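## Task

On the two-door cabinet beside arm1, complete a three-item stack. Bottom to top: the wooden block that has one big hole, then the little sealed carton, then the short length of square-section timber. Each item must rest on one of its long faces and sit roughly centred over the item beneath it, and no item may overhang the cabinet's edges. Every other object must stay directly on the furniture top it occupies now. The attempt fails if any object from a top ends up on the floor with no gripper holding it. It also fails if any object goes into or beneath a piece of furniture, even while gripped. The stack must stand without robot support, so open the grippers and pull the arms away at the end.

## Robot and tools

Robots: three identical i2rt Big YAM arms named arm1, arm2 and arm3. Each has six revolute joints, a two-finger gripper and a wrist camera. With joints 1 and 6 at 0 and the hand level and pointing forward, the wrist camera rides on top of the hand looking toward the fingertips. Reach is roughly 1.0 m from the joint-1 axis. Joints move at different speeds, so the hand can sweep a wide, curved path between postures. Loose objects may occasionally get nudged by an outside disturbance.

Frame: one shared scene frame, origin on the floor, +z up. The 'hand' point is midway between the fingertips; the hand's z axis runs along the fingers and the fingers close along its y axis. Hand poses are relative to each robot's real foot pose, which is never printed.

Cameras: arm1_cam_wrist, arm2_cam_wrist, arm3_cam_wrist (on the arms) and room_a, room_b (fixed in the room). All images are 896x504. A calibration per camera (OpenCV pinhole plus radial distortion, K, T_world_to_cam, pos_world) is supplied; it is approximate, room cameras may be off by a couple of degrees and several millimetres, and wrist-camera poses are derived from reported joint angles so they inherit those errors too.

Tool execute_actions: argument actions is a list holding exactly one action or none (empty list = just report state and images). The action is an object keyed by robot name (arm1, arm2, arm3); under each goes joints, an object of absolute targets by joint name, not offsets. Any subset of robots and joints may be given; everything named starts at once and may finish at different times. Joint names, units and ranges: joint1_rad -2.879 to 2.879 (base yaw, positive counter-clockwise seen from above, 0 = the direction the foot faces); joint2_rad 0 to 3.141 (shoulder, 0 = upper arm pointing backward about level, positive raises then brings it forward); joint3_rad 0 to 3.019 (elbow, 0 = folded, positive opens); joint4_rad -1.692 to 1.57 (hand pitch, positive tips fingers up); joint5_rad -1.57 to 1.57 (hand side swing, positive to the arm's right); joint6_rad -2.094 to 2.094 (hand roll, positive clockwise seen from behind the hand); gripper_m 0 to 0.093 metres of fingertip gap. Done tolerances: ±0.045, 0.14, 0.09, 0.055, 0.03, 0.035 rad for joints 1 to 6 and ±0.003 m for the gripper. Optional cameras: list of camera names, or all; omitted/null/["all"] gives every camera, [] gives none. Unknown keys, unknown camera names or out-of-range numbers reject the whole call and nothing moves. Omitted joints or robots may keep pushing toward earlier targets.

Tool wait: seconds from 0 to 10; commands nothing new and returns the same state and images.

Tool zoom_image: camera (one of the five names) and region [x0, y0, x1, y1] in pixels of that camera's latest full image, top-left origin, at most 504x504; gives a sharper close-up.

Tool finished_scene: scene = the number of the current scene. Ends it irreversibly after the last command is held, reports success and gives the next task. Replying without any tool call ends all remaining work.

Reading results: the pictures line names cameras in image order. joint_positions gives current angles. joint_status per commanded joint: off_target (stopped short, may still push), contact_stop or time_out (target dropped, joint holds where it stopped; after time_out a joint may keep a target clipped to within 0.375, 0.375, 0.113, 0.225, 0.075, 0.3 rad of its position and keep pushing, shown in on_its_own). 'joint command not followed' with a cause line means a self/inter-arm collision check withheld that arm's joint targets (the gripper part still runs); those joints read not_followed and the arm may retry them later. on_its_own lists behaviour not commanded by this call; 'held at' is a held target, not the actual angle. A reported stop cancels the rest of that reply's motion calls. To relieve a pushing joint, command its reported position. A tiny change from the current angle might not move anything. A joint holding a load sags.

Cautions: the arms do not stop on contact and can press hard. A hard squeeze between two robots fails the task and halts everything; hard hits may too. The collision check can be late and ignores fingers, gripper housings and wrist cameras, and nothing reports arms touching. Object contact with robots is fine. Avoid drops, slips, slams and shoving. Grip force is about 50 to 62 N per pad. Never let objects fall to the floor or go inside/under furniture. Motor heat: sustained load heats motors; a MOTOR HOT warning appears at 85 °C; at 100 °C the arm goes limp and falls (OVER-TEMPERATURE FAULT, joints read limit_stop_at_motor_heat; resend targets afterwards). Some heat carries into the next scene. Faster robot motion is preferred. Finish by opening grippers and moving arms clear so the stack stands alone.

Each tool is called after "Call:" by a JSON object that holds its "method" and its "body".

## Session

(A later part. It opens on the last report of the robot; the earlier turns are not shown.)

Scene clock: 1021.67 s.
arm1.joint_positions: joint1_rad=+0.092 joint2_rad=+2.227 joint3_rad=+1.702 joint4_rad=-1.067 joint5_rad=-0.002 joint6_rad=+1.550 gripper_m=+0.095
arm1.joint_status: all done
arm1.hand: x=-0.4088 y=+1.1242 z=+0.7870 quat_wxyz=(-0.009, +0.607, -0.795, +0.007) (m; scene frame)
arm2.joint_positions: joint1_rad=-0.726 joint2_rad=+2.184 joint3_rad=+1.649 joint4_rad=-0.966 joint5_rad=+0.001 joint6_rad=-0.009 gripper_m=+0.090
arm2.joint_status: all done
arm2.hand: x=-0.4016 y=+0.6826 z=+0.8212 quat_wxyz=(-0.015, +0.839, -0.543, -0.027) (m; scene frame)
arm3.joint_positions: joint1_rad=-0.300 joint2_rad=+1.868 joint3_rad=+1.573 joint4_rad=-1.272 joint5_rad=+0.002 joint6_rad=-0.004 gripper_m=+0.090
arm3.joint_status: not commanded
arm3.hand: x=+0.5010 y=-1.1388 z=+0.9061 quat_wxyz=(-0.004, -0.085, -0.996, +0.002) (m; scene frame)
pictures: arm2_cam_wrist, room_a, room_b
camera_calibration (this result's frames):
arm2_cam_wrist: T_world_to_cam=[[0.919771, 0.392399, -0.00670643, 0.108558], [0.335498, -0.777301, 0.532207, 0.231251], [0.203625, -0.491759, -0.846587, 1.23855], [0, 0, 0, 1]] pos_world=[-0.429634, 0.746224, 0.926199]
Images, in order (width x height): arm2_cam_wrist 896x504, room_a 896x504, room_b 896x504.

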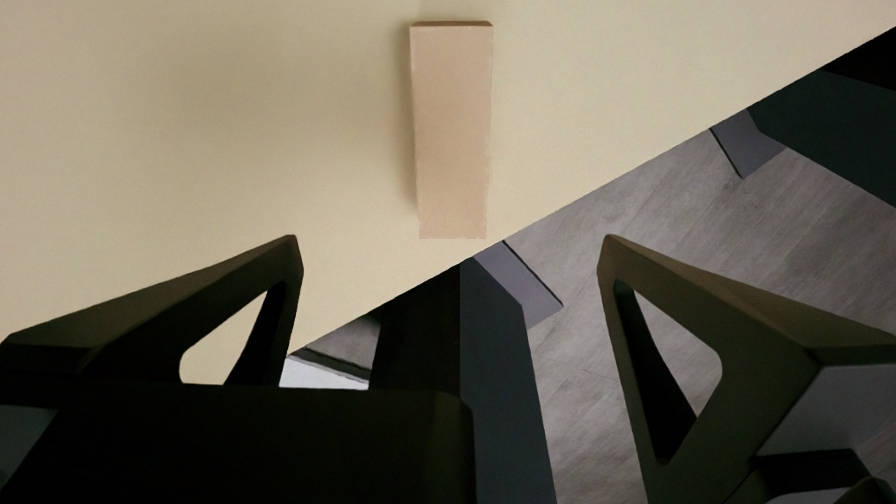

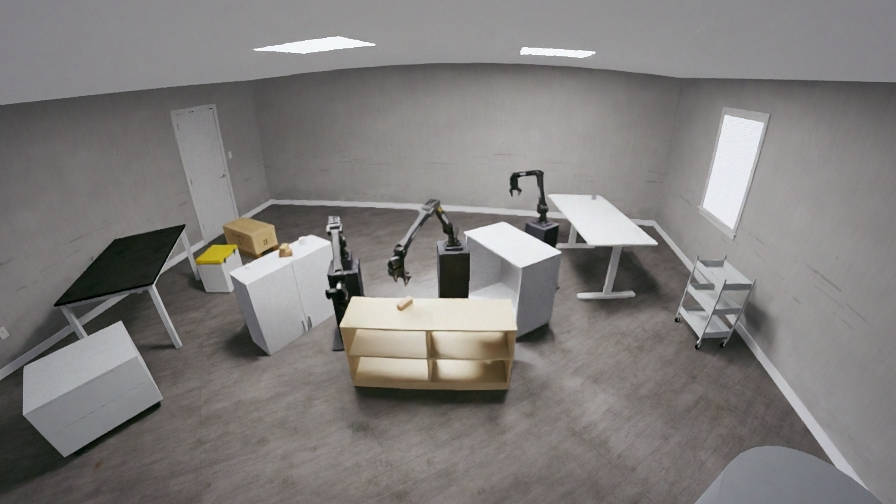

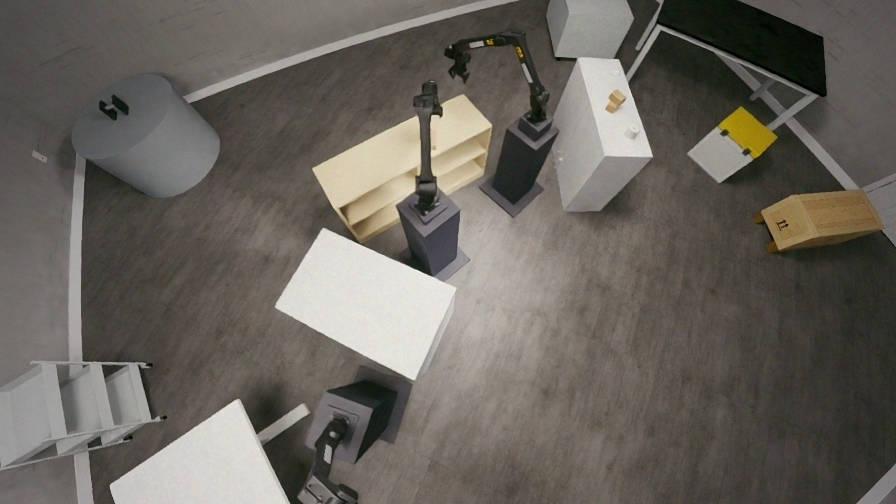

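Call:
{"method": "zoom_image", "body": {"camera": "arm2_cam_wrist", "region": [380, 5, 520, 255]}}

Call:
{"method": "execute_actions", "body": {"actions": [{"arm2":{"joints":{"joint1_rad":0.45}}}], "cameras": ["room_a","room_b"]}}

Region (380, 5, 520, 255) of arm2_cam_wrist's 896x504 image, scaled by 2.016, with more detail than that image has; it fills the left 282 columns of this view, and the rest is white.

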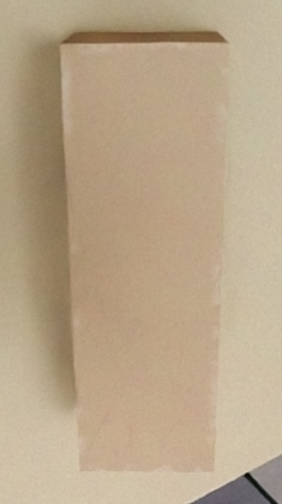

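Scene clock: 1030.87 s.
arm1.joint_positions: joint1_rad=+0.092 joint2_rad=+2.227 joint3_rad=+1.702 joint4_rad=-1.067 joint5_rad=-0.002 joint6_rad=+1.550 gripper_m=+0.095
arm1.joint_status: not commanded
arm1.hand: x=-0.4088 y=+1.1242 z=+0.7870 quat_wxyz=(-0.009, +0.607, -0.795, +0.007) (m; scene frame)
arm2.joint_positions: joint1_rad=+0.455 joint2_rad=+2.184 joint3_rad=+1.649 joint4_rad=-0.966 joint5_rad=-0.002 joint6_rad=-0.009 gripper_m=+0.090
arm2.joint_status: all done
arm2.hand: x=-0.7849 y=+0.0797 z=+0.8275 quat_wxyz=(+0.005, +0.999, +0.017, -0.036) (m; scene frame)
arm3.joint_positions: joint1_rad=-0.300 joint2_rad=+1.868 joint3_rad=+1.573 joint4_rad=-1.272 joint5_rad=+0.002 joint6_rad=-0.004 gripper_m=+0.090
arm3.joint_status: not commanded
arm3.hand: x=+0.5010 y=-1.1388 z=+0.9061 quat_wxyz=(-0.004, -0.085, -0.996, +0.002) (m; scene frame)
pictures: room_a, room_b
Images, in order (width x height): room_a 896x504, room_b 896x504.

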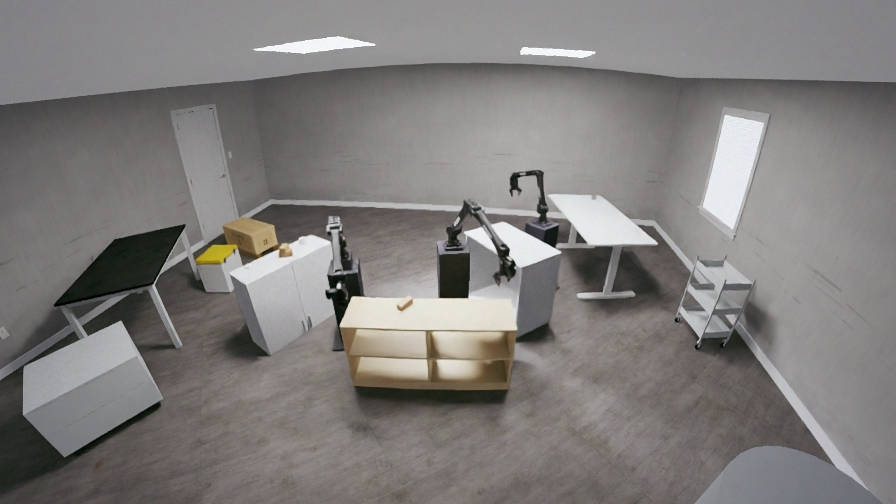

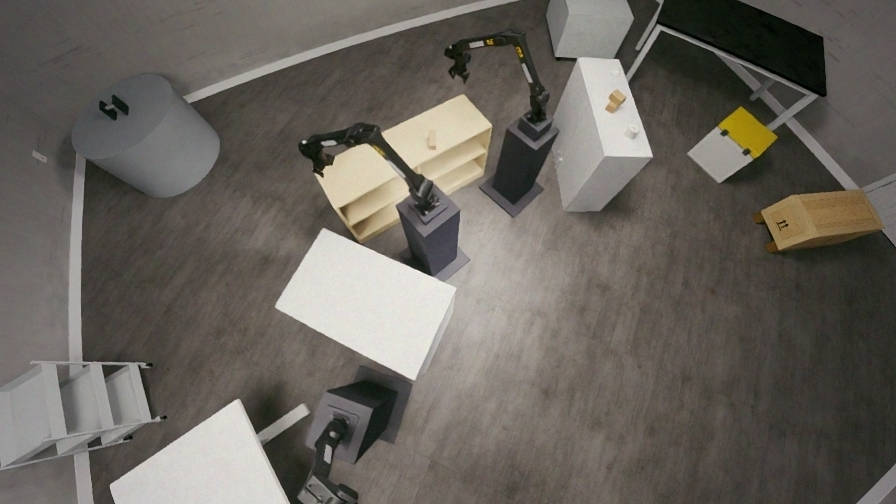

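Call:
{"method": "execute_actions", "body": {"actions": [{"arm1":{"joints":{"joint1_rad":0.825,"joint2_rad":2.27,"joint4_rad":-0.97,"joint6_rad":1.6}}}], "cameras": ["arm1_cam_wrist","room_a","room_b"]}}

Scene clock: 1061.33 s.
arm1.joint_positions: joint1_rad=+0.817 joint2_rad=+2.250 joint3_rad=+1.702 joint4_rad=-0.979 joint5_rad=-0.002 joint6_rad=+1.585 gripper_m=+0.095
arm1.joint_status: all done
arm1.hand: x=-0.3908 y=+0.6702 z=+0.7703 quat_wxyz=(+0.016, +0.840, -0.542, -0.012) (m; scene frame)
arm2.joint_positions: joint1_rad=+0.455 joint2_rad=+2.184 joint3_rad=+1.649 joint4_rad=-0.966 joint5_rad=-0.002 joint6_rad=-0.009 gripper_m=+0.090
arm2.joint_status: not commanded
arm2.hand: x=-0.7849 y=+0.0797 z=+0.8275 quat_wxyz=(+0.005, +0.999, +0.017, -0.036) (m; scene frame)
arm3.joint_positions: joint1_rad=-0.300 joint2_rad=+1.868 joint3_rad=+1.573 joint4_rad=-1.272 joint5_rad=+0.002 joint6_rad=-0.004 gripper_m=+0.090
arm3.joint_status: not commanded
arm3.hand: x=+0.5010 y=-1.1388 z=+0.9061 quat_wxyz=(-0.004, -0.085, -0.996, +0.002) (m; scene frame)
pictures: arm1_cam_wrist, room_a, room_b
camera_calibration (this result's frames):
arm1_cam_wrist: T_world_to_cam=[[0.901189, 0.431514, -0.0406697, 0.0919112], [0.375877, -0.731361, 0.569058, 0.210558], [0.215812, -0.528116, -0.821291, 1.19055], [0, 0, 0, 1]] pos_world=[-0.41891, 0.743083, 0.86171]
Images, in order (width x height): arm1_cam_wrist 896x504, room_a 896x504, room_b 896x504.

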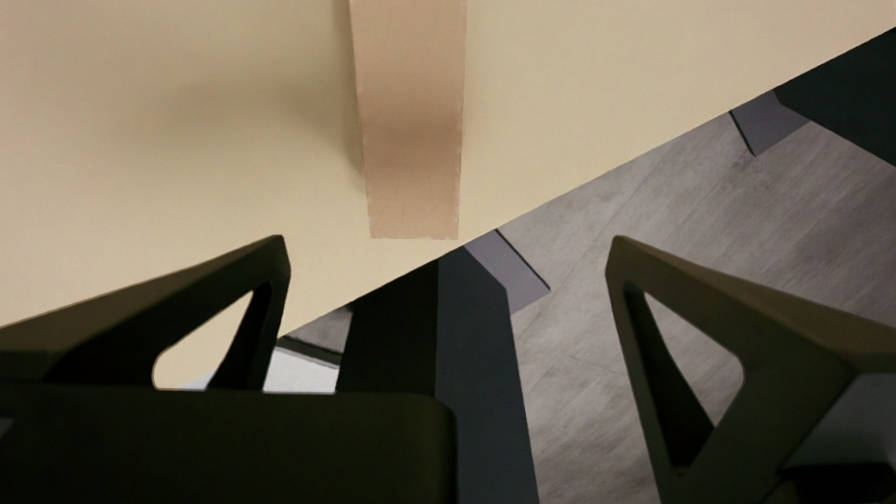

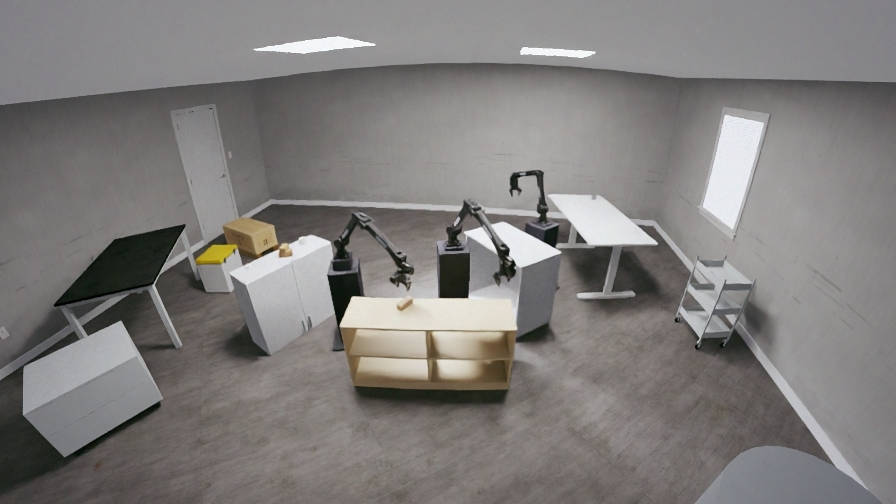

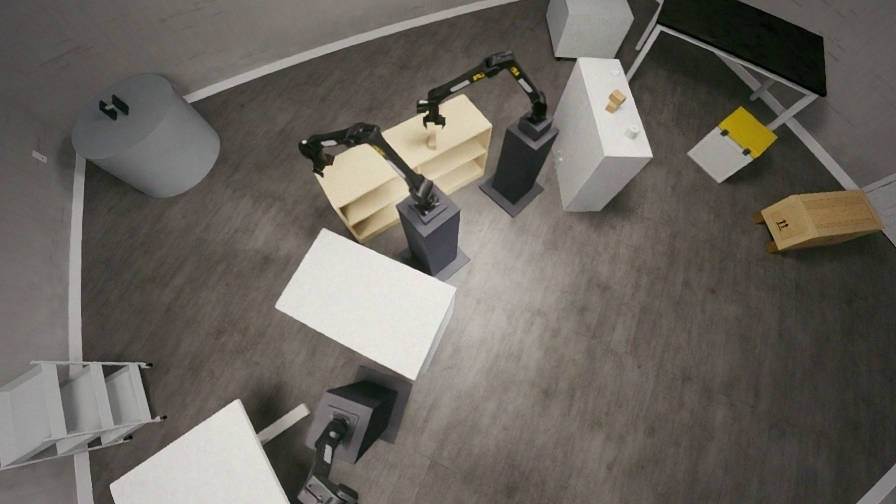

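Call:
{"method": "execute_actions", "body": {"actions": [{"arm1":{"joints":{"joint1_rad":0.785,"joint2_rad":2.385,"joint3_rad":1.85,"joint4_rad":-1.012,"joint6_rad":1.555}}}], "cameras": ["arm1_cam_wrist","room_a"]}}

Scene clock: 1117.83 s.
arm1.joint_positions: joint1_rad=+0.788 joint2_rad=+2.379 joint3_rad=+1.805 joint4_rad=-0.997 joint5_rad=-0.002 joint6_rad=+1.570 gripper_m=+0.095
arm1.joint_status: all done
arm1.hand: x=-0.4113 y=+0.6826 z=+0.7220 quat_wxyz=(-0.003, +0.836, -0.549, +0.000) (m; scene frame)
arm2.joint_positions: joint1_rad=+0.455 joint2_rad=+2.184 joint3_rad=+1.649 joint4_rad=-0.966 joint5_rad=-0.002 joint6_rad=-0.009 gripper_m=+0.090
arm2.joint_status: not commanded
arm2.hand: x=-0.7849 y=+0.0797 z=+0.8275 quat_wxyz=(+0.005, +0.999, +0.017, -0.036) (m; scene frame)
arm3.joint_positions: joint1_rad=-0.300 joint2_rad=+1.868 joint3_rad=+1.573 joint4_rad=-1.272 joint5_rad=+0.002 joint6_rad=-0.004 gripper_m=+0.090
arm3.joint_status: not commanded
arm3.hand: x=+0.5010 y=-1.1388 z=+0.9061 quat_wxyz=(-0.004, -0.085, -0.996, +0.002) (m; scene frame)
pictures: arm1_cam_wrist, room_a
camera_calibration (this result's frames):
arm1_cam_wrist: T_world_to_cam=[[0.908501, 0.417868, 0.00347589, 0.0835148], [0.341606, -0.747438, 0.569774, 0.251202], [0.240688, -0.516453, -0.821794, 1.1645], [0, 0, 0, 1]] pos_world=[-0.441966, 0.754267, 0.813556]
Images, in order (width x height): arm1_cam_wrist 896x504, room_a 896x504.

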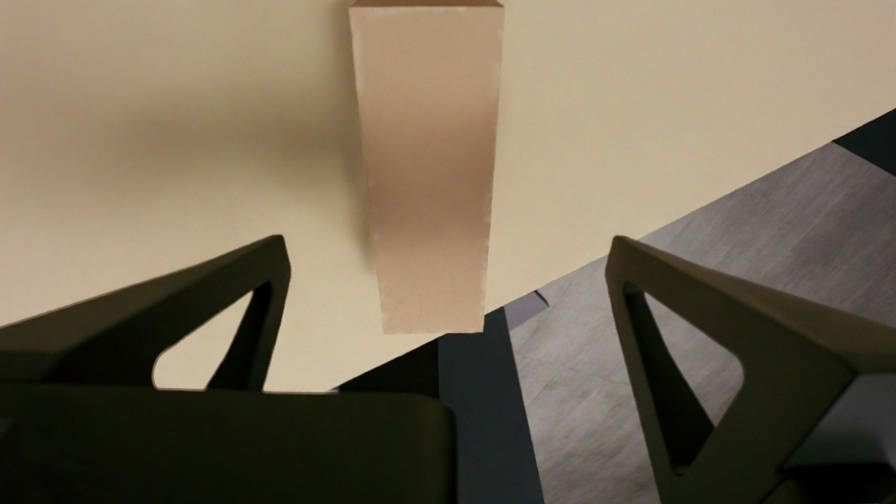

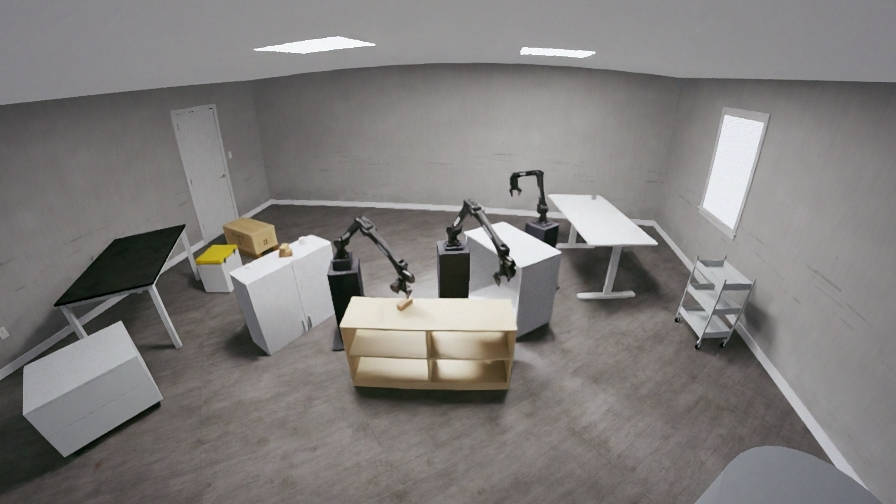

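Call:
{"method": "zoom_image", "body": {"camera": "arm1_cam_wrist", "region": [320, 0, 540, 360]}}

Region (320, 0, 540, 360) of arm1_cam_wrist's 896x504 image, scaled by 1.400, with more detail than that image has.

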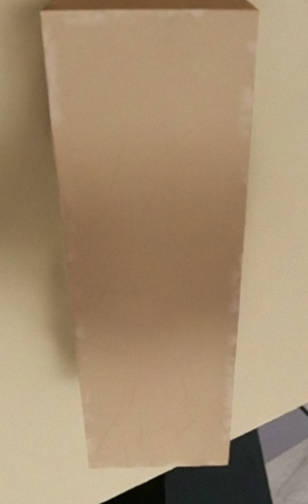

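Call:
{"method": "execute_actions", "body": {"actions": [{"arm1":{"joints":{"joint1_rad":0.802,"joint2_rad":2.445,"joint3_rad":1.865,"joint4_rad":-0.945}}}], "cameras": ["arm1_cam_wrist","room_a"]}}

Scene clock: 1155.33 s.
arm1.joint_positions: joint1_rad=+0.792 joint2_rad=+2.429 joint3_rad=+1.822 joint4_rad=-0.962 joint5_rad=-0.002 joint6_rad=+1.570 gripper_m=+0.095
arm1.joint_status: all done
arm1.hand: x=-0.4136 y=+0.6784 z=+0.6954 quat_wxyz=(-0.002, +0.837, -0.547, +0.000) (m; scene frame)
arm2.joint_positions: joint1_rad=+0.455 joint2_rad=+2.184 joint3_rad=+1.649 joint4_rad=-0.966 joint5_rad=-0.002 joint6_rad=-0.009 gripper_m=+0.090
arm2.joint_status: not commanded
arm2.hand: x=-0.7849 y=+0.0797 z=+0.8275 quat_wxyz=(+0.005, +0.999, +0.017, -0.036) (m; scene frame)
arm3.joint_positions: joint1_rad=-0.300 joint2_rad=+1.868 joint3_rad=+1.573 joint4_rad=-1.272 joint5_rad=+0.002 joint6_rad=-0.004 gripper_m=+0.090
arm3.joint_status: not commanded
arm3.hand: x=+0.5010 y=-1.1388 z=+0.9061 quat_wxyz=(-0.004, -0.085, -0.996, +0.002) (m; scene frame)
pictures: arm1_cam_wrist, room_a
camera_calibration (this result's frames):
arm1_cam_wrist: T_world_to_cam=[[0.906418, 0.42238, 0.00120971, 0.0850646], [0.346494, -0.7452, 0.569754, 0.264538], [0.241554, -0.516016, -0.821815, 1.14109], [0, 0, 0, 1]] pos_world=[-0.444401, 0.750027, 0.786944]
Images, in order (width x height): arm1_cam_wrist 896x504, room_a 896x504.

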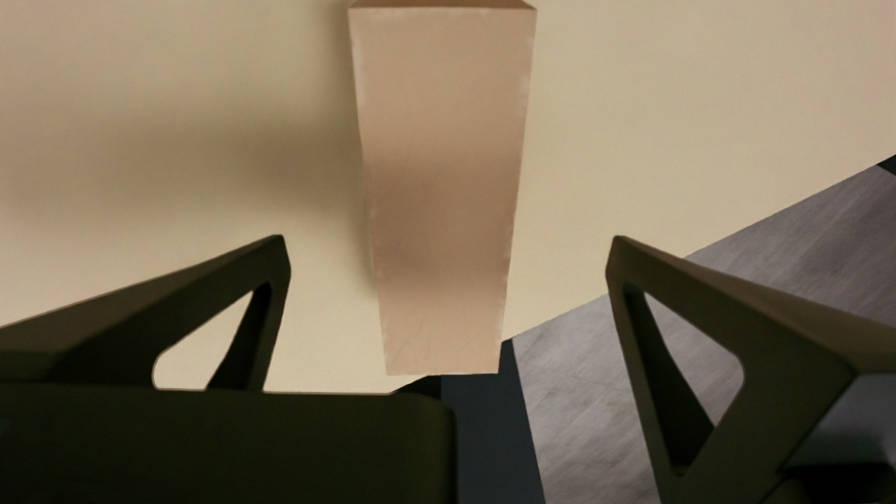

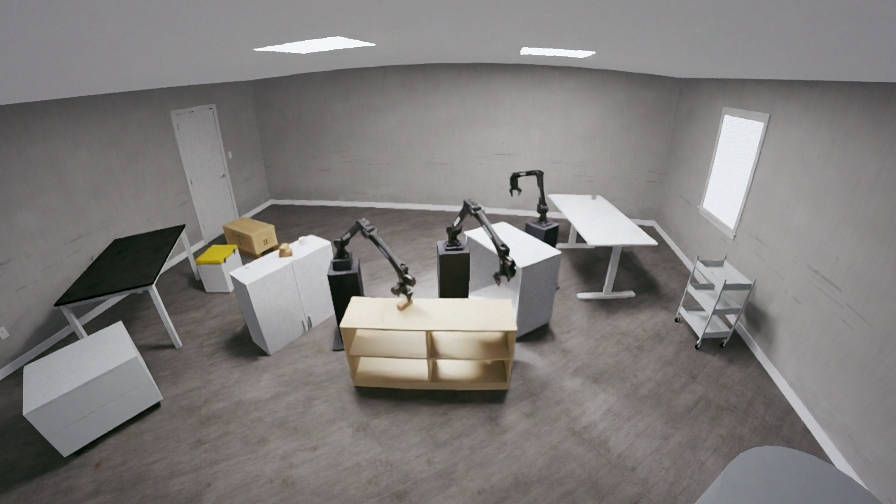

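Call:
{"method": "execute_actions", "body": {"actions": [{"arm1":{"joints":{"joint2_rad":2.516,"joint4_rad":-0.872}}}], "cameras": ["arm1_cam_wrist","room_a"]}}

Scene clock: 1166.97 s.
arm1.joint_positions: joint1_rad=+0.792 joint2_rad=+2.510 joint3_rad=+1.828 joint4_rad=-0.888 joint5_rad=-0.002 joint6_rad=+1.570 gripper_m=+0.095
arm1.joint_status: all done
arm1.hand: x=-0.4111 y=+0.6798 z=+0.6453 quat_wxyz=(-0.002, +0.837, -0.547, +0.000) (m; scene frame)
arm2.joint_positions: joint1_rad=+0.455 joint2_rad=+2.184 joint3_rad=+1.649 joint4_rad=-0.966 joint5_rad=-0.002 joint6_rad=-0.009 gripper_m=+0.090
arm2.joint_status: not commanded
arm2.hand: x=-0.7849 y=+0.0797 z=+0.8275 quat_wxyz=(+0.005, +0.999, +0.017, -0.036) (m; scene frame)
arm3.joint_positions: joint1_rad=-0.300 joint2_rad=+1.868 joint3_rad=+1.573 joint4_rad=-1.272 joint5_rad=+0.002 joint6_rad=-0.004 gripper_m=+0.090
arm3.joint_status: not commanded
arm3.hand: x=+0.5010 y=-1.1388 z=+0.9061 quat_wxyz=(-0.004, -0.085, -0.996, +0.002) (m; scene frame)
pictures: arm1_cam_wrist, room_a
camera_calibration (this result's frames):
arm1_cam_wrist: T_world_to_cam=[[0.906418, 0.422376, 0.00197245, 0.081744], [0.346093, -0.745375, 0.569768, 0.293148], [0.242127, -0.515765, -0.821803, 1.1001], [0, 0, 0, 1]] pos_world=[-0.441914, 0.751371, 0.736878]
Images, in order (width x height): arm1_cam_wrist 896x504, room_a 896x504.

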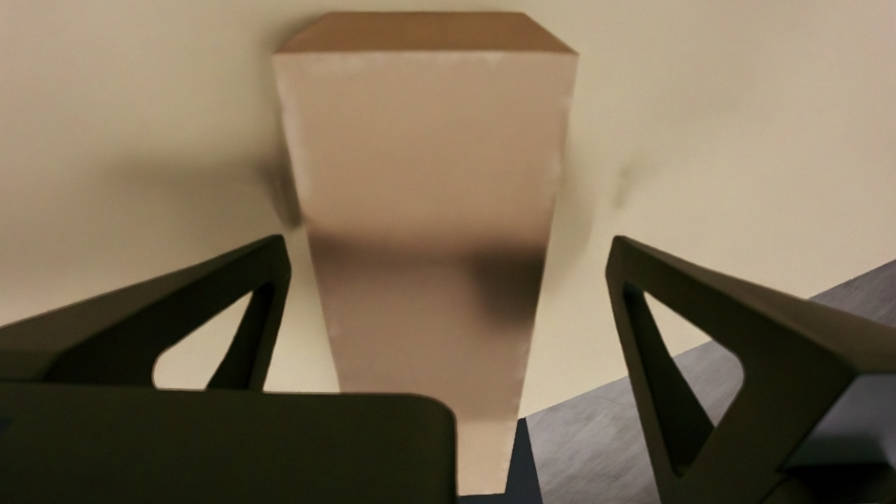

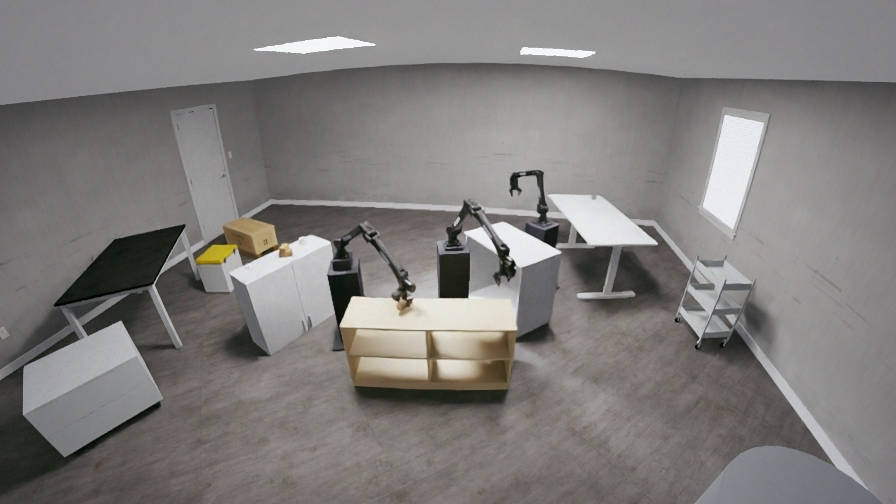

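Call:
{"method": "execute_actions", "body": {"actions": [{"arm1":{"joints":{"gripper_m":0.035}}}], "cameras": ["arm1_cam_wrist"]}}

Scene clock: 1177.87 s.
arm1.joint_positions: joint1_rad=+0.792 joint2_rad=+2.510 joint3_rad=+1.828 joint4_rad=-0.887 joint5_rad=-0.002 joint6_rad=+1.569 gripper_m=+0.046
arm1.joint_status: gripper_m off_target (ended at +0.046, target +0.035)
arm1.hand: x=-0.4114 y=+0.6796 z=+0.6453 quat_wxyz=(-0.002, +0.837, -0.546, -0.001) (m; scene frame)
arm2.joint_positions: joint1_rad=+0.455 joint2_rad=+2.184 joint3_rad=+1.649 joint4_rad=-0.966 joint5_rad=-0.002 joint6_rad=-0.009 gripper_m=+0.090
arm2.joint_status: not commanded
arm2.hand: x=-0.7849 y=+0.0797 z=+0.8275 quat_wxyz=(+0.005, +0.999, +0.017, -0.036) (m; scene frame)
arm3.joint_positions: joint1_rad=-0.300 joint2_rad=+1.868 joint3_rad=+1.573 joint4_rad=-1.272 joint5_rad=+0.002 joint6_rad=-0.004 gripper_m=+0.090
arm3.joint_status: not commanded
arm3.hand: x=+0.5010 y=-1.1388 z=+0.9061 quat_wxyz=(-0.004, -0.085, -0.996, +0.002) (m; scene frame)
pictures: arm1_cam_wrist
camera_calibration (this result's frames):
arm1_cam_wrist: T_world_to_cam=[[0.906095, 0.423075, 0.000449279, 0.0824939], [0.347461, -0.744759, 0.569741, 0.293316], [0.241378, -0.516083, -0.821824, 1.10003], [0, 0, 0, 1]] pos_world=[-0.442185, 0.751253, 0.736876]
Images, in order (width x height): arm1_cam_wrist 896x504.

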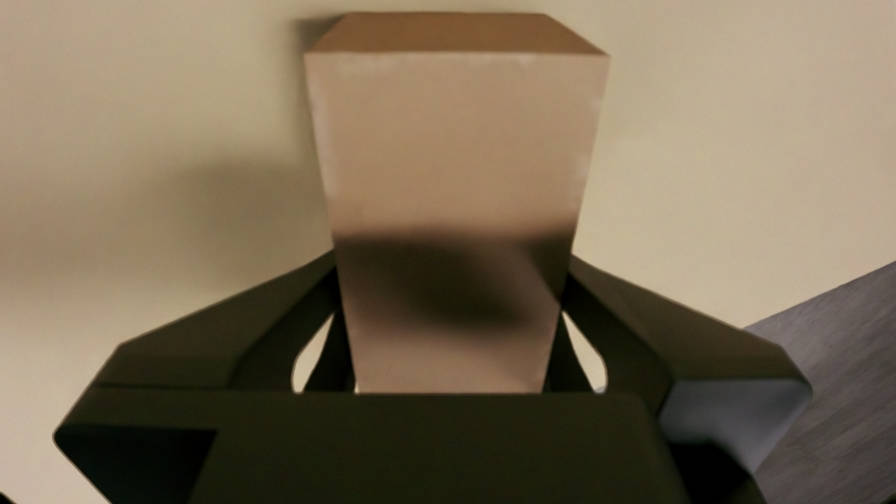

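Call:
{"method": "execute_actions", "body": {"actions": [{"arm1":{"joints":{"joint2_rad":2.0,"joint3_rad":1.965,"joint4_rad":-1.5}}}], "cameras": ["arm1_cam_wrist","room_a","room_b"]}}

Scene clock: 1194.53 s.
arm1.joint_positions: joint1_rad=+0.792 joint2_rad=+2.011 joint3_rad=+1.953 joint4_rad=-1.484 joint5_rad=-0.002 joint6_rad=+1.569 gripper_m=+0.046
arm1.joint_status: all done
arm1.hand: x=-0.3832 y=+0.6902 z=+1.0090 quat_wxyz=(+0.009, +0.837, -0.546, -0.008) (m; scene frame)
arm2.joint_positions: joint1_rad=+0.455 joint2_rad=+2.184 joint3_rad=+1.649 joint4_rad=-0.966 joint5_rad=-0.002 joint6_rad=-0.009 gripper_m=+0.090
arm2.joint_status: not commanded
arm2.hand: x=-0.7849 y=+0.0797 z=+0.8275 quat_wxyz=(+0.005, +0.999, +0.017, -0.036) (m; scene frame)
arm3.joint_positions: joint1_rad=-0.300 joint2_rad=+1.868 joint3_rad=+1.573 joint4_rad=-1.272 joint5_rad=+0.002 joint6_rad=-0.004 gripper_m=+0.090
arm3.joint_status: not commanded
arm3.hand: x=+0.5010 y=-1.1388 z=+0.9061 quat_wxyz=(-0.004, -0.085, -0.996, +0.002) (m; scene frame)
pictures: arm1_cam_wrist, room_a, room_b
camera_calibration (this result's frames):
arm1_cam_wrist: T_world_to_cam=[[0.905746, 0.423054, -0.0254805, 0.0783533], [0.361081, -0.738789, 0.569045, 0.0859572], [0.221912, -0.52461, -0.821912, 1.396], [0, 0, 0, 1]] pos_world=[-0.411795, 0.762714, 1.10047]
Images, in order (width x height): arm1_cam_wrist 896x504, room_a 896x504, room_b 896x504.

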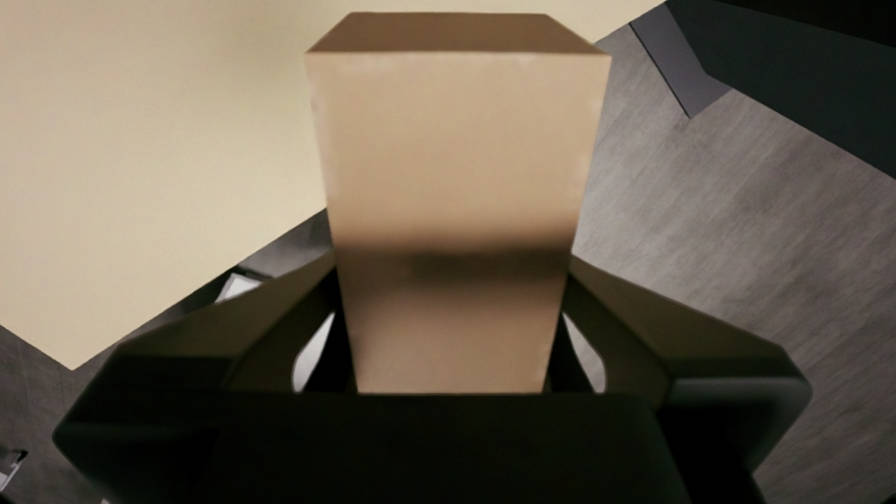

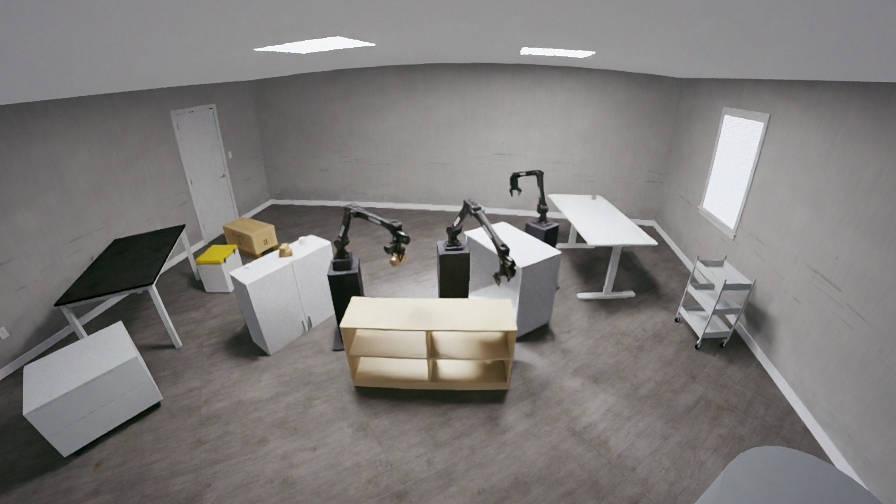

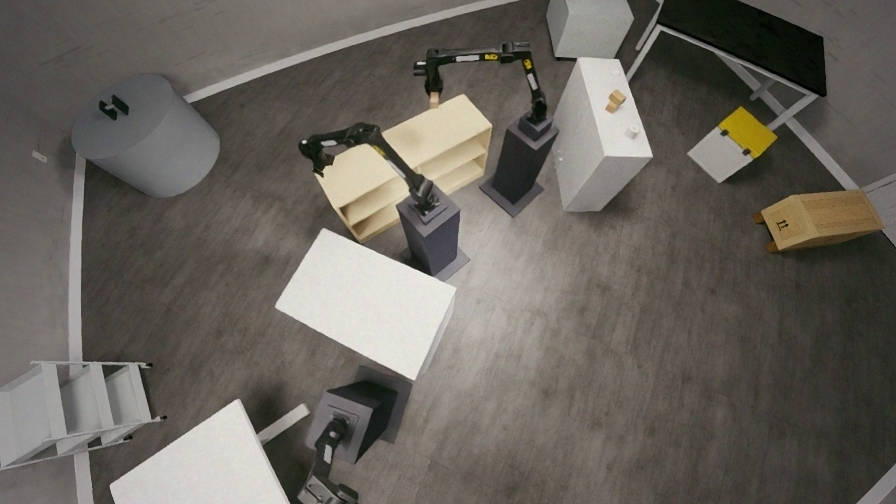

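Call:
{"method": "execute_actions", "body": {"actions": [{"arm1":{"joints":{"joint1_rad":-2.02,"joint3_rad":1.93,"joint6_rad":1.3}}}], "cameras": ["arm1_cam_wrist","room_a","room_b"]}}

Scene clock: 1209.10 s.
arm1.joint_positions: joint1_rad=-2.022 joint2_rad=+2.011 joint3_rad=+1.924 joint4_rad=-1.484 joint5_rad=+0.002 joint6_rad=+1.313 gripper_m=+0.046
arm1.joint_status: all done
arm1.hand: x=+0.6585 y=+1.3649 z=+1.0045 quat_wxyz=(-0.001, -0.283, -0.959, -0.002) (m; scene frame)
arm2.joint_positions: joint1_rad=+0.455 joint2_rad=+2.184 joint3_rad=+1.649 joint4_rad=-0.966 joint5_rad=-0.002 joint6_rad=-0.009 gripper_m=+0.090
arm2.joint_status: not commanded
arm2.hand: x=-0.7849 y=+0.0797 z=+0.8275 quat_wxyz=(+0.005, +0.999, +0.017, -0.036) (m; scene frame)
arm3.joint_positions: joint1_rad=-0.300 joint2_rad=+1.868 joint3_rad=+1.573 joint4_rad=-1.272 joint5_rad=+0.002 joint6_rad=-0.004 gripper_m=+0.090
arm3.joint_status: not commanded
arm3.hand: x=+0.5010 y=-1.1388 z=+0.9061 quat_wxyz=(-0.004, -0.085, -0.996, +0.002) (m; scene frame)
pictures: arm1_cam_wrist, room_a, room_b
camera_calibration (this result's frames):
arm1_cam_wrist: T_world_to_cam=[[-0.523142, -0.852215, -0.00717159, 1.51239], [-0.701478, 0.425801, 0.571509, -0.681481], [-0.483995, 0.304011, -0.820565, 0.847659], [0, 0, 0, 1]] pos_world=[0.723413, 1.32136, 1.09588]
Images, in order (width x height): arm1_cam_wrist 896x504, room_a 896x504, room_b 896x504.

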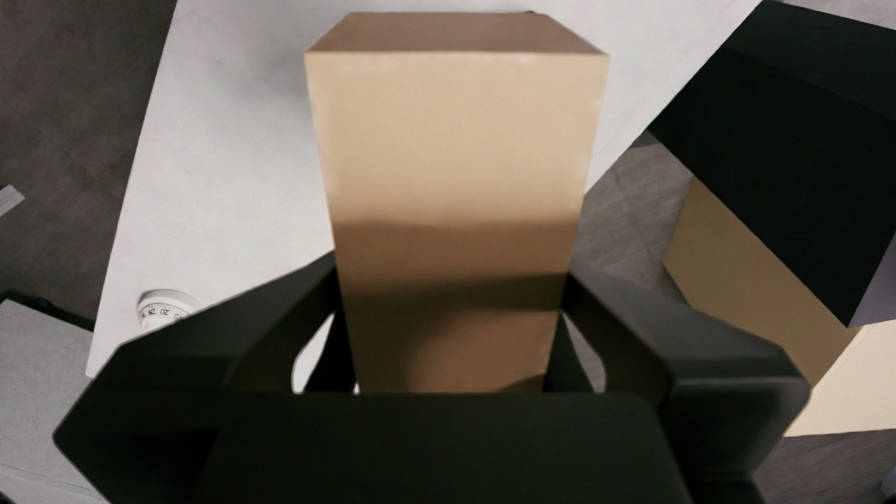

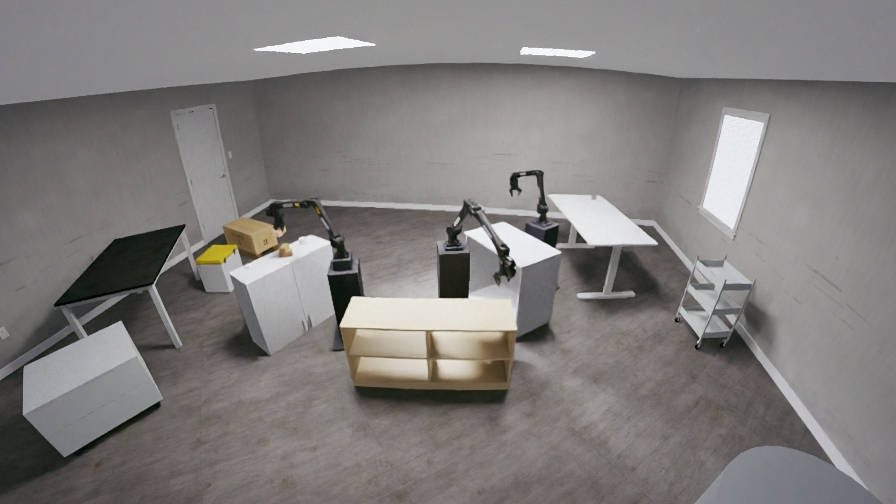

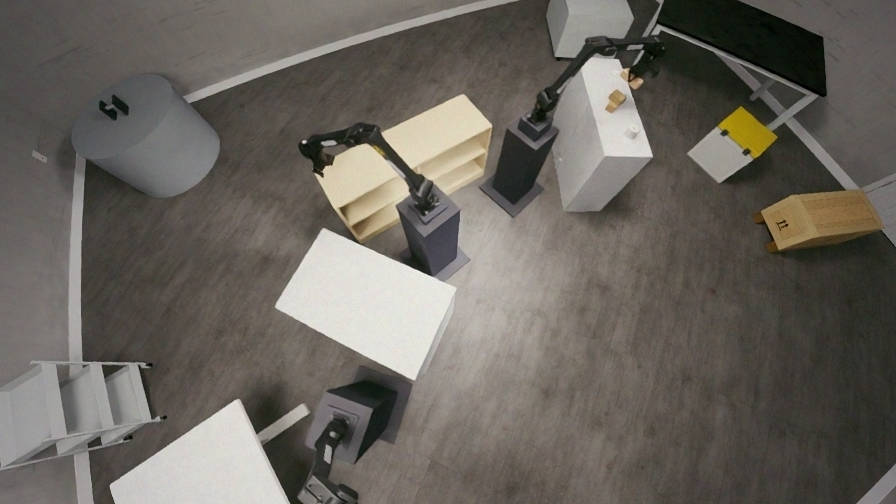

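Call:
{"method": "zoom_image", "body": {"camera": "room_b", "region": [570, 30, 690, 150]}}

Call:
{"method": "zoom_image", "body": {"camera": "room_a", "region": [230, 185, 350, 280]}}

Region (570, 30, 690, 150) of room_b's 896x504 image, scaled by 4.200, with more detail than that image has.

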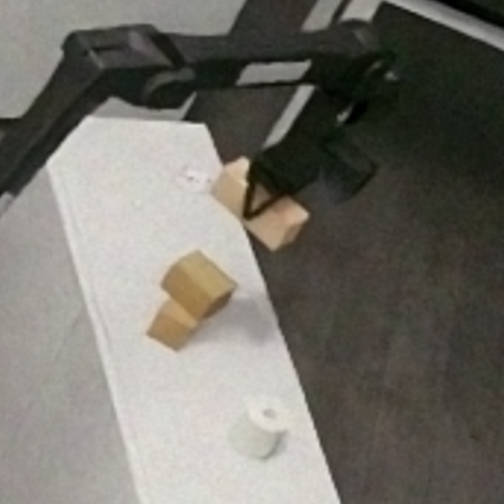

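Region (230, 185, 350, 280) of room_a's 896x504 image, scaled by 4.200, with more detail than that image has; it fills the top 399 rows of this view, and the rest is white.

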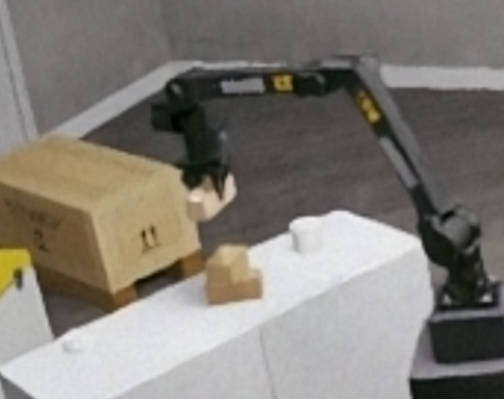

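Call:
{"method": "execute_actions", "body": {"actions": [{"arm1":{"joints":{"joint1_rad":-2.005,"joint2_rad":2.048,"joint3_rad":1.78,"joint4_rad":-1.286}}}], "cameras": ["arm1_cam_wrist","room_a","room_b"]}}

Scene clock: 1233.03 s.
arm1.joint_positions: joint1_rad=-2.014 joint2_rad=+2.060 joint3_rad=+1.768 joint4_rad=-1.302 joint5_rad=+0.002 joint6_rad=+1.313 gripper_m=+0.046
arm1.joint_status: all done
arm1.hand: x=+0.6516 y=+1.3656 z=+0.9167 quat_wxyz=(+0.005, -0.279, -0.960, +0.007) (m; scene frame)
arm2.joint_positions: joint1_rad=+0.455 joint2_rad=+2.184 joint3_rad=+1.649 joint4_rad=-0.966 joint5_rad=-0.002 joint6_rad=-0.009 gripper_m=+0.090
arm2.joint_status: not commanded
arm2.hand: x=-0.7849 y=+0.0797 z=+0.8275 quat_wxyz=(+0.005, +0.999, +0.017, -0.036) (m; scene frame)
arm3.joint_positions: joint1_rad=-0.300 joint2_rad=+1.868 joint3_rad=+1.573 joint4_rad=-1.272 joint5_rad=+0.002 joint6_rad=-0.004 gripper_m=+0.090
arm3.joint_status: not commanded
arm3.hand: x=+0.5010 y=-1.1388 z=+0.9061 quat_wxyz=(-0.004, -0.085, -0.996, +0.002) (m; scene frame)
pictures: arm1_cam_wrist, room_a, room_b
camera_calibration (this result's frames):
arm1_cam_wrist: T_world_to_cam=[[-0.516189, -0.856359, 0.0140839, 1.49045], [-0.695615, 0.428778, 0.576428, -0.648876], [-0.499668, 0.287749, -0.817026, 0.801247], [0, 0, 0, 1]] pos_world=[0.718346, 1.32403, 1.00768]
Images, in order (width x height): arm1_cam_wrist 896x504, room_a 896x504, room_b 896x504.

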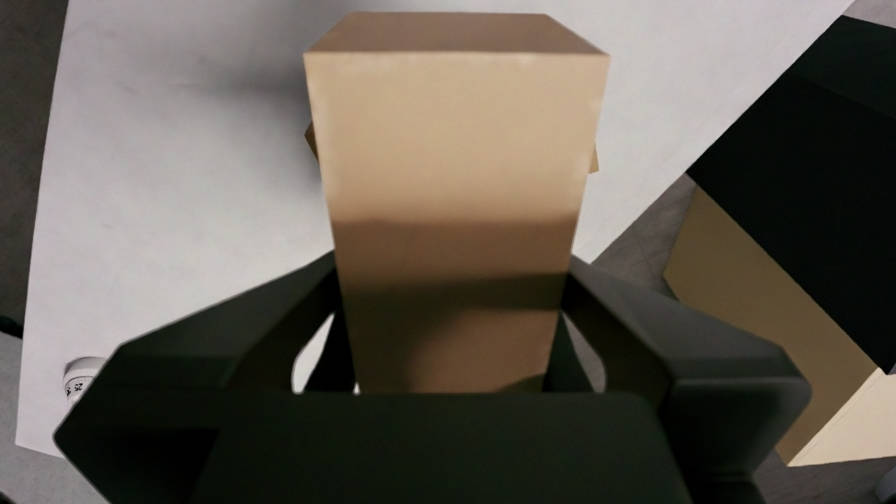

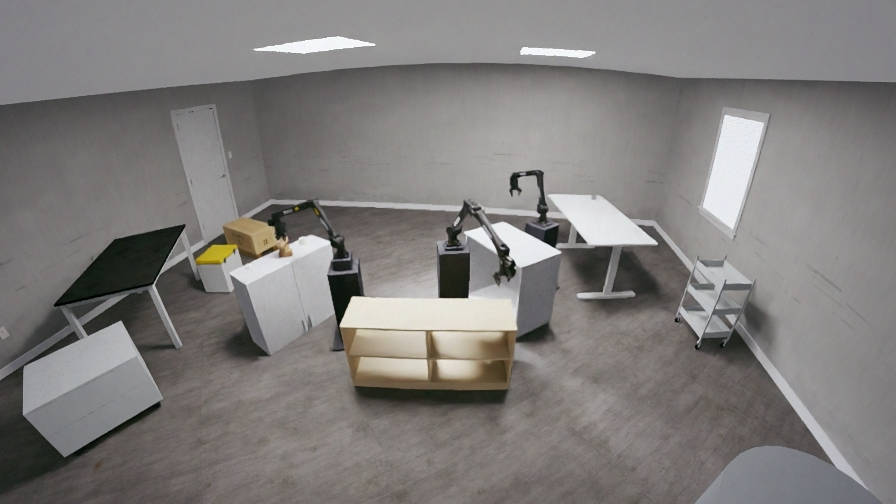

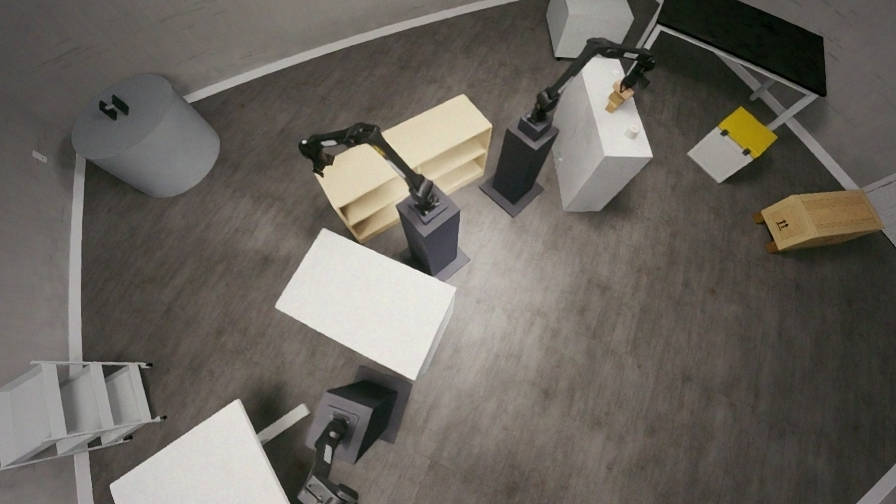

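Call:
{"method": "zoom_image", "body": {"camera": "arm1_cam_wrist", "region": [280, 60, 630, 260]}}

Region (280, 60, 630, 260) of arm1_cam_wrist's 896x504 image, scaled by 1.440, with more detail than that image has; it fills the top 288 rows of this view, and the rest is white.

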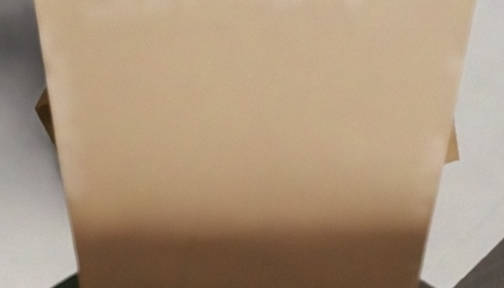

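Call:
{"method": "execute_actions", "body": {"actions": [{"arm1":{"joints":{"joint3_rad":1.734,"joint4_rad":-1.218}}}], "cameras": ["arm1_cam_wrist","room_a","room_b"]}}

Scene clock: 1265.70 s.
arm1.joint_positions: joint1_rad=-2.014 joint2_rad=+2.060 joint3_rad=+1.727 joint4_rad=-1.235 joint5_rad=+0.002 joint6_rad=+1.313 gripper_m=+0.046
arm1.joint_status: all done
arm1.hand: x=+0.6528 y=+1.3668 z=+0.9018 quat_wxyz=(-0.002, -0.279, -0.960, -0.004) (m; scene frame)
arm2.joint_positions: joint1_rad=+0.455 joint2_rad=+2.184 joint3_rad=+1.649 joint4_rad=-0.966 joint5_rad=-0.002 joint6_rad=-0.009 gripper_m=+0.090
arm2.joint_status: not commanded
arm2.hand: x=-0.7849 y=+0.0797 z=+0.8275 quat_wxyz=(+0.005, +0.999, +0.017, -0.036) (m; scene frame)
arm3.joint_positions: joint1_rad=-0.300 joint2_rad=+1.868 joint3_rad=+1.573 joint4_rad=-1.272 joint5_rad=+0.002 joint6_rad=-0.004 gripper_m=+0.090
arm3.joint_status: not commanded
arm3.hand: x=+0.5010 y=-1.1388 z=+0.9061 quat_wxyz=(-0.004, -0.085, -0.996, +0.002) (m; scene frame)
pictures: arm1_cam_wrist, room_a, room_b
camera_calibration (this result's frames):
arm1_cam_wrist: T_world_to_cam=[[-0.516282, -0.85635, -0.0108459, 1.51482], [-0.706487, 0.418705, 0.570581, -0.613818], [-0.484075, 0.302243, -0.82117, 0.763088], [0, 0, 0, 1]] pos_world=[0.717812, 1.32359, 0.993287]
Images, in order (width x height): arm1_cam_wrist 896x504, room_a 896x504, room_b 896x504.

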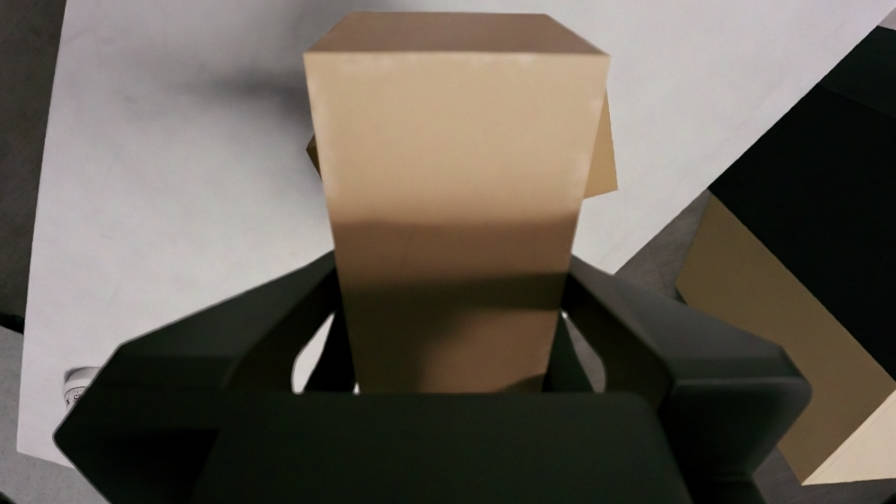

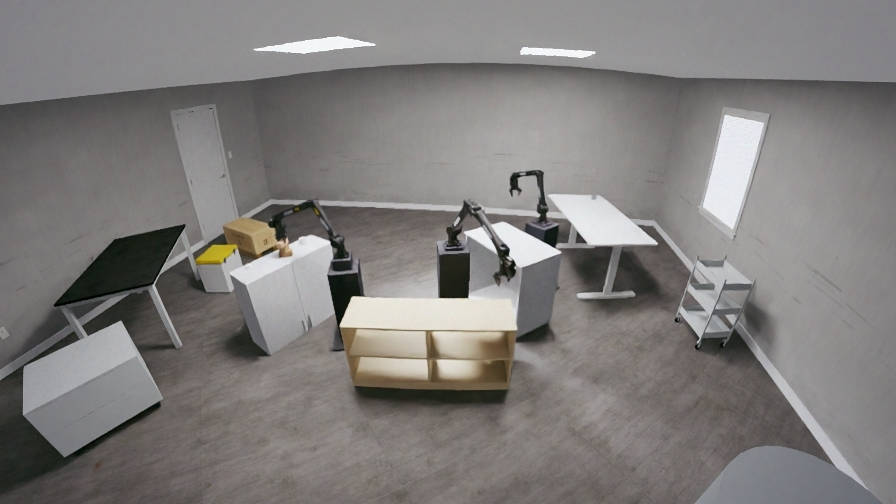

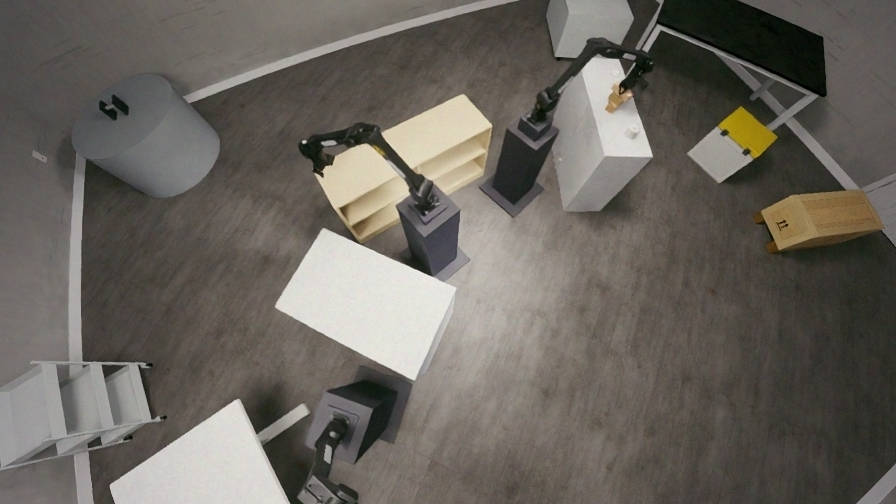

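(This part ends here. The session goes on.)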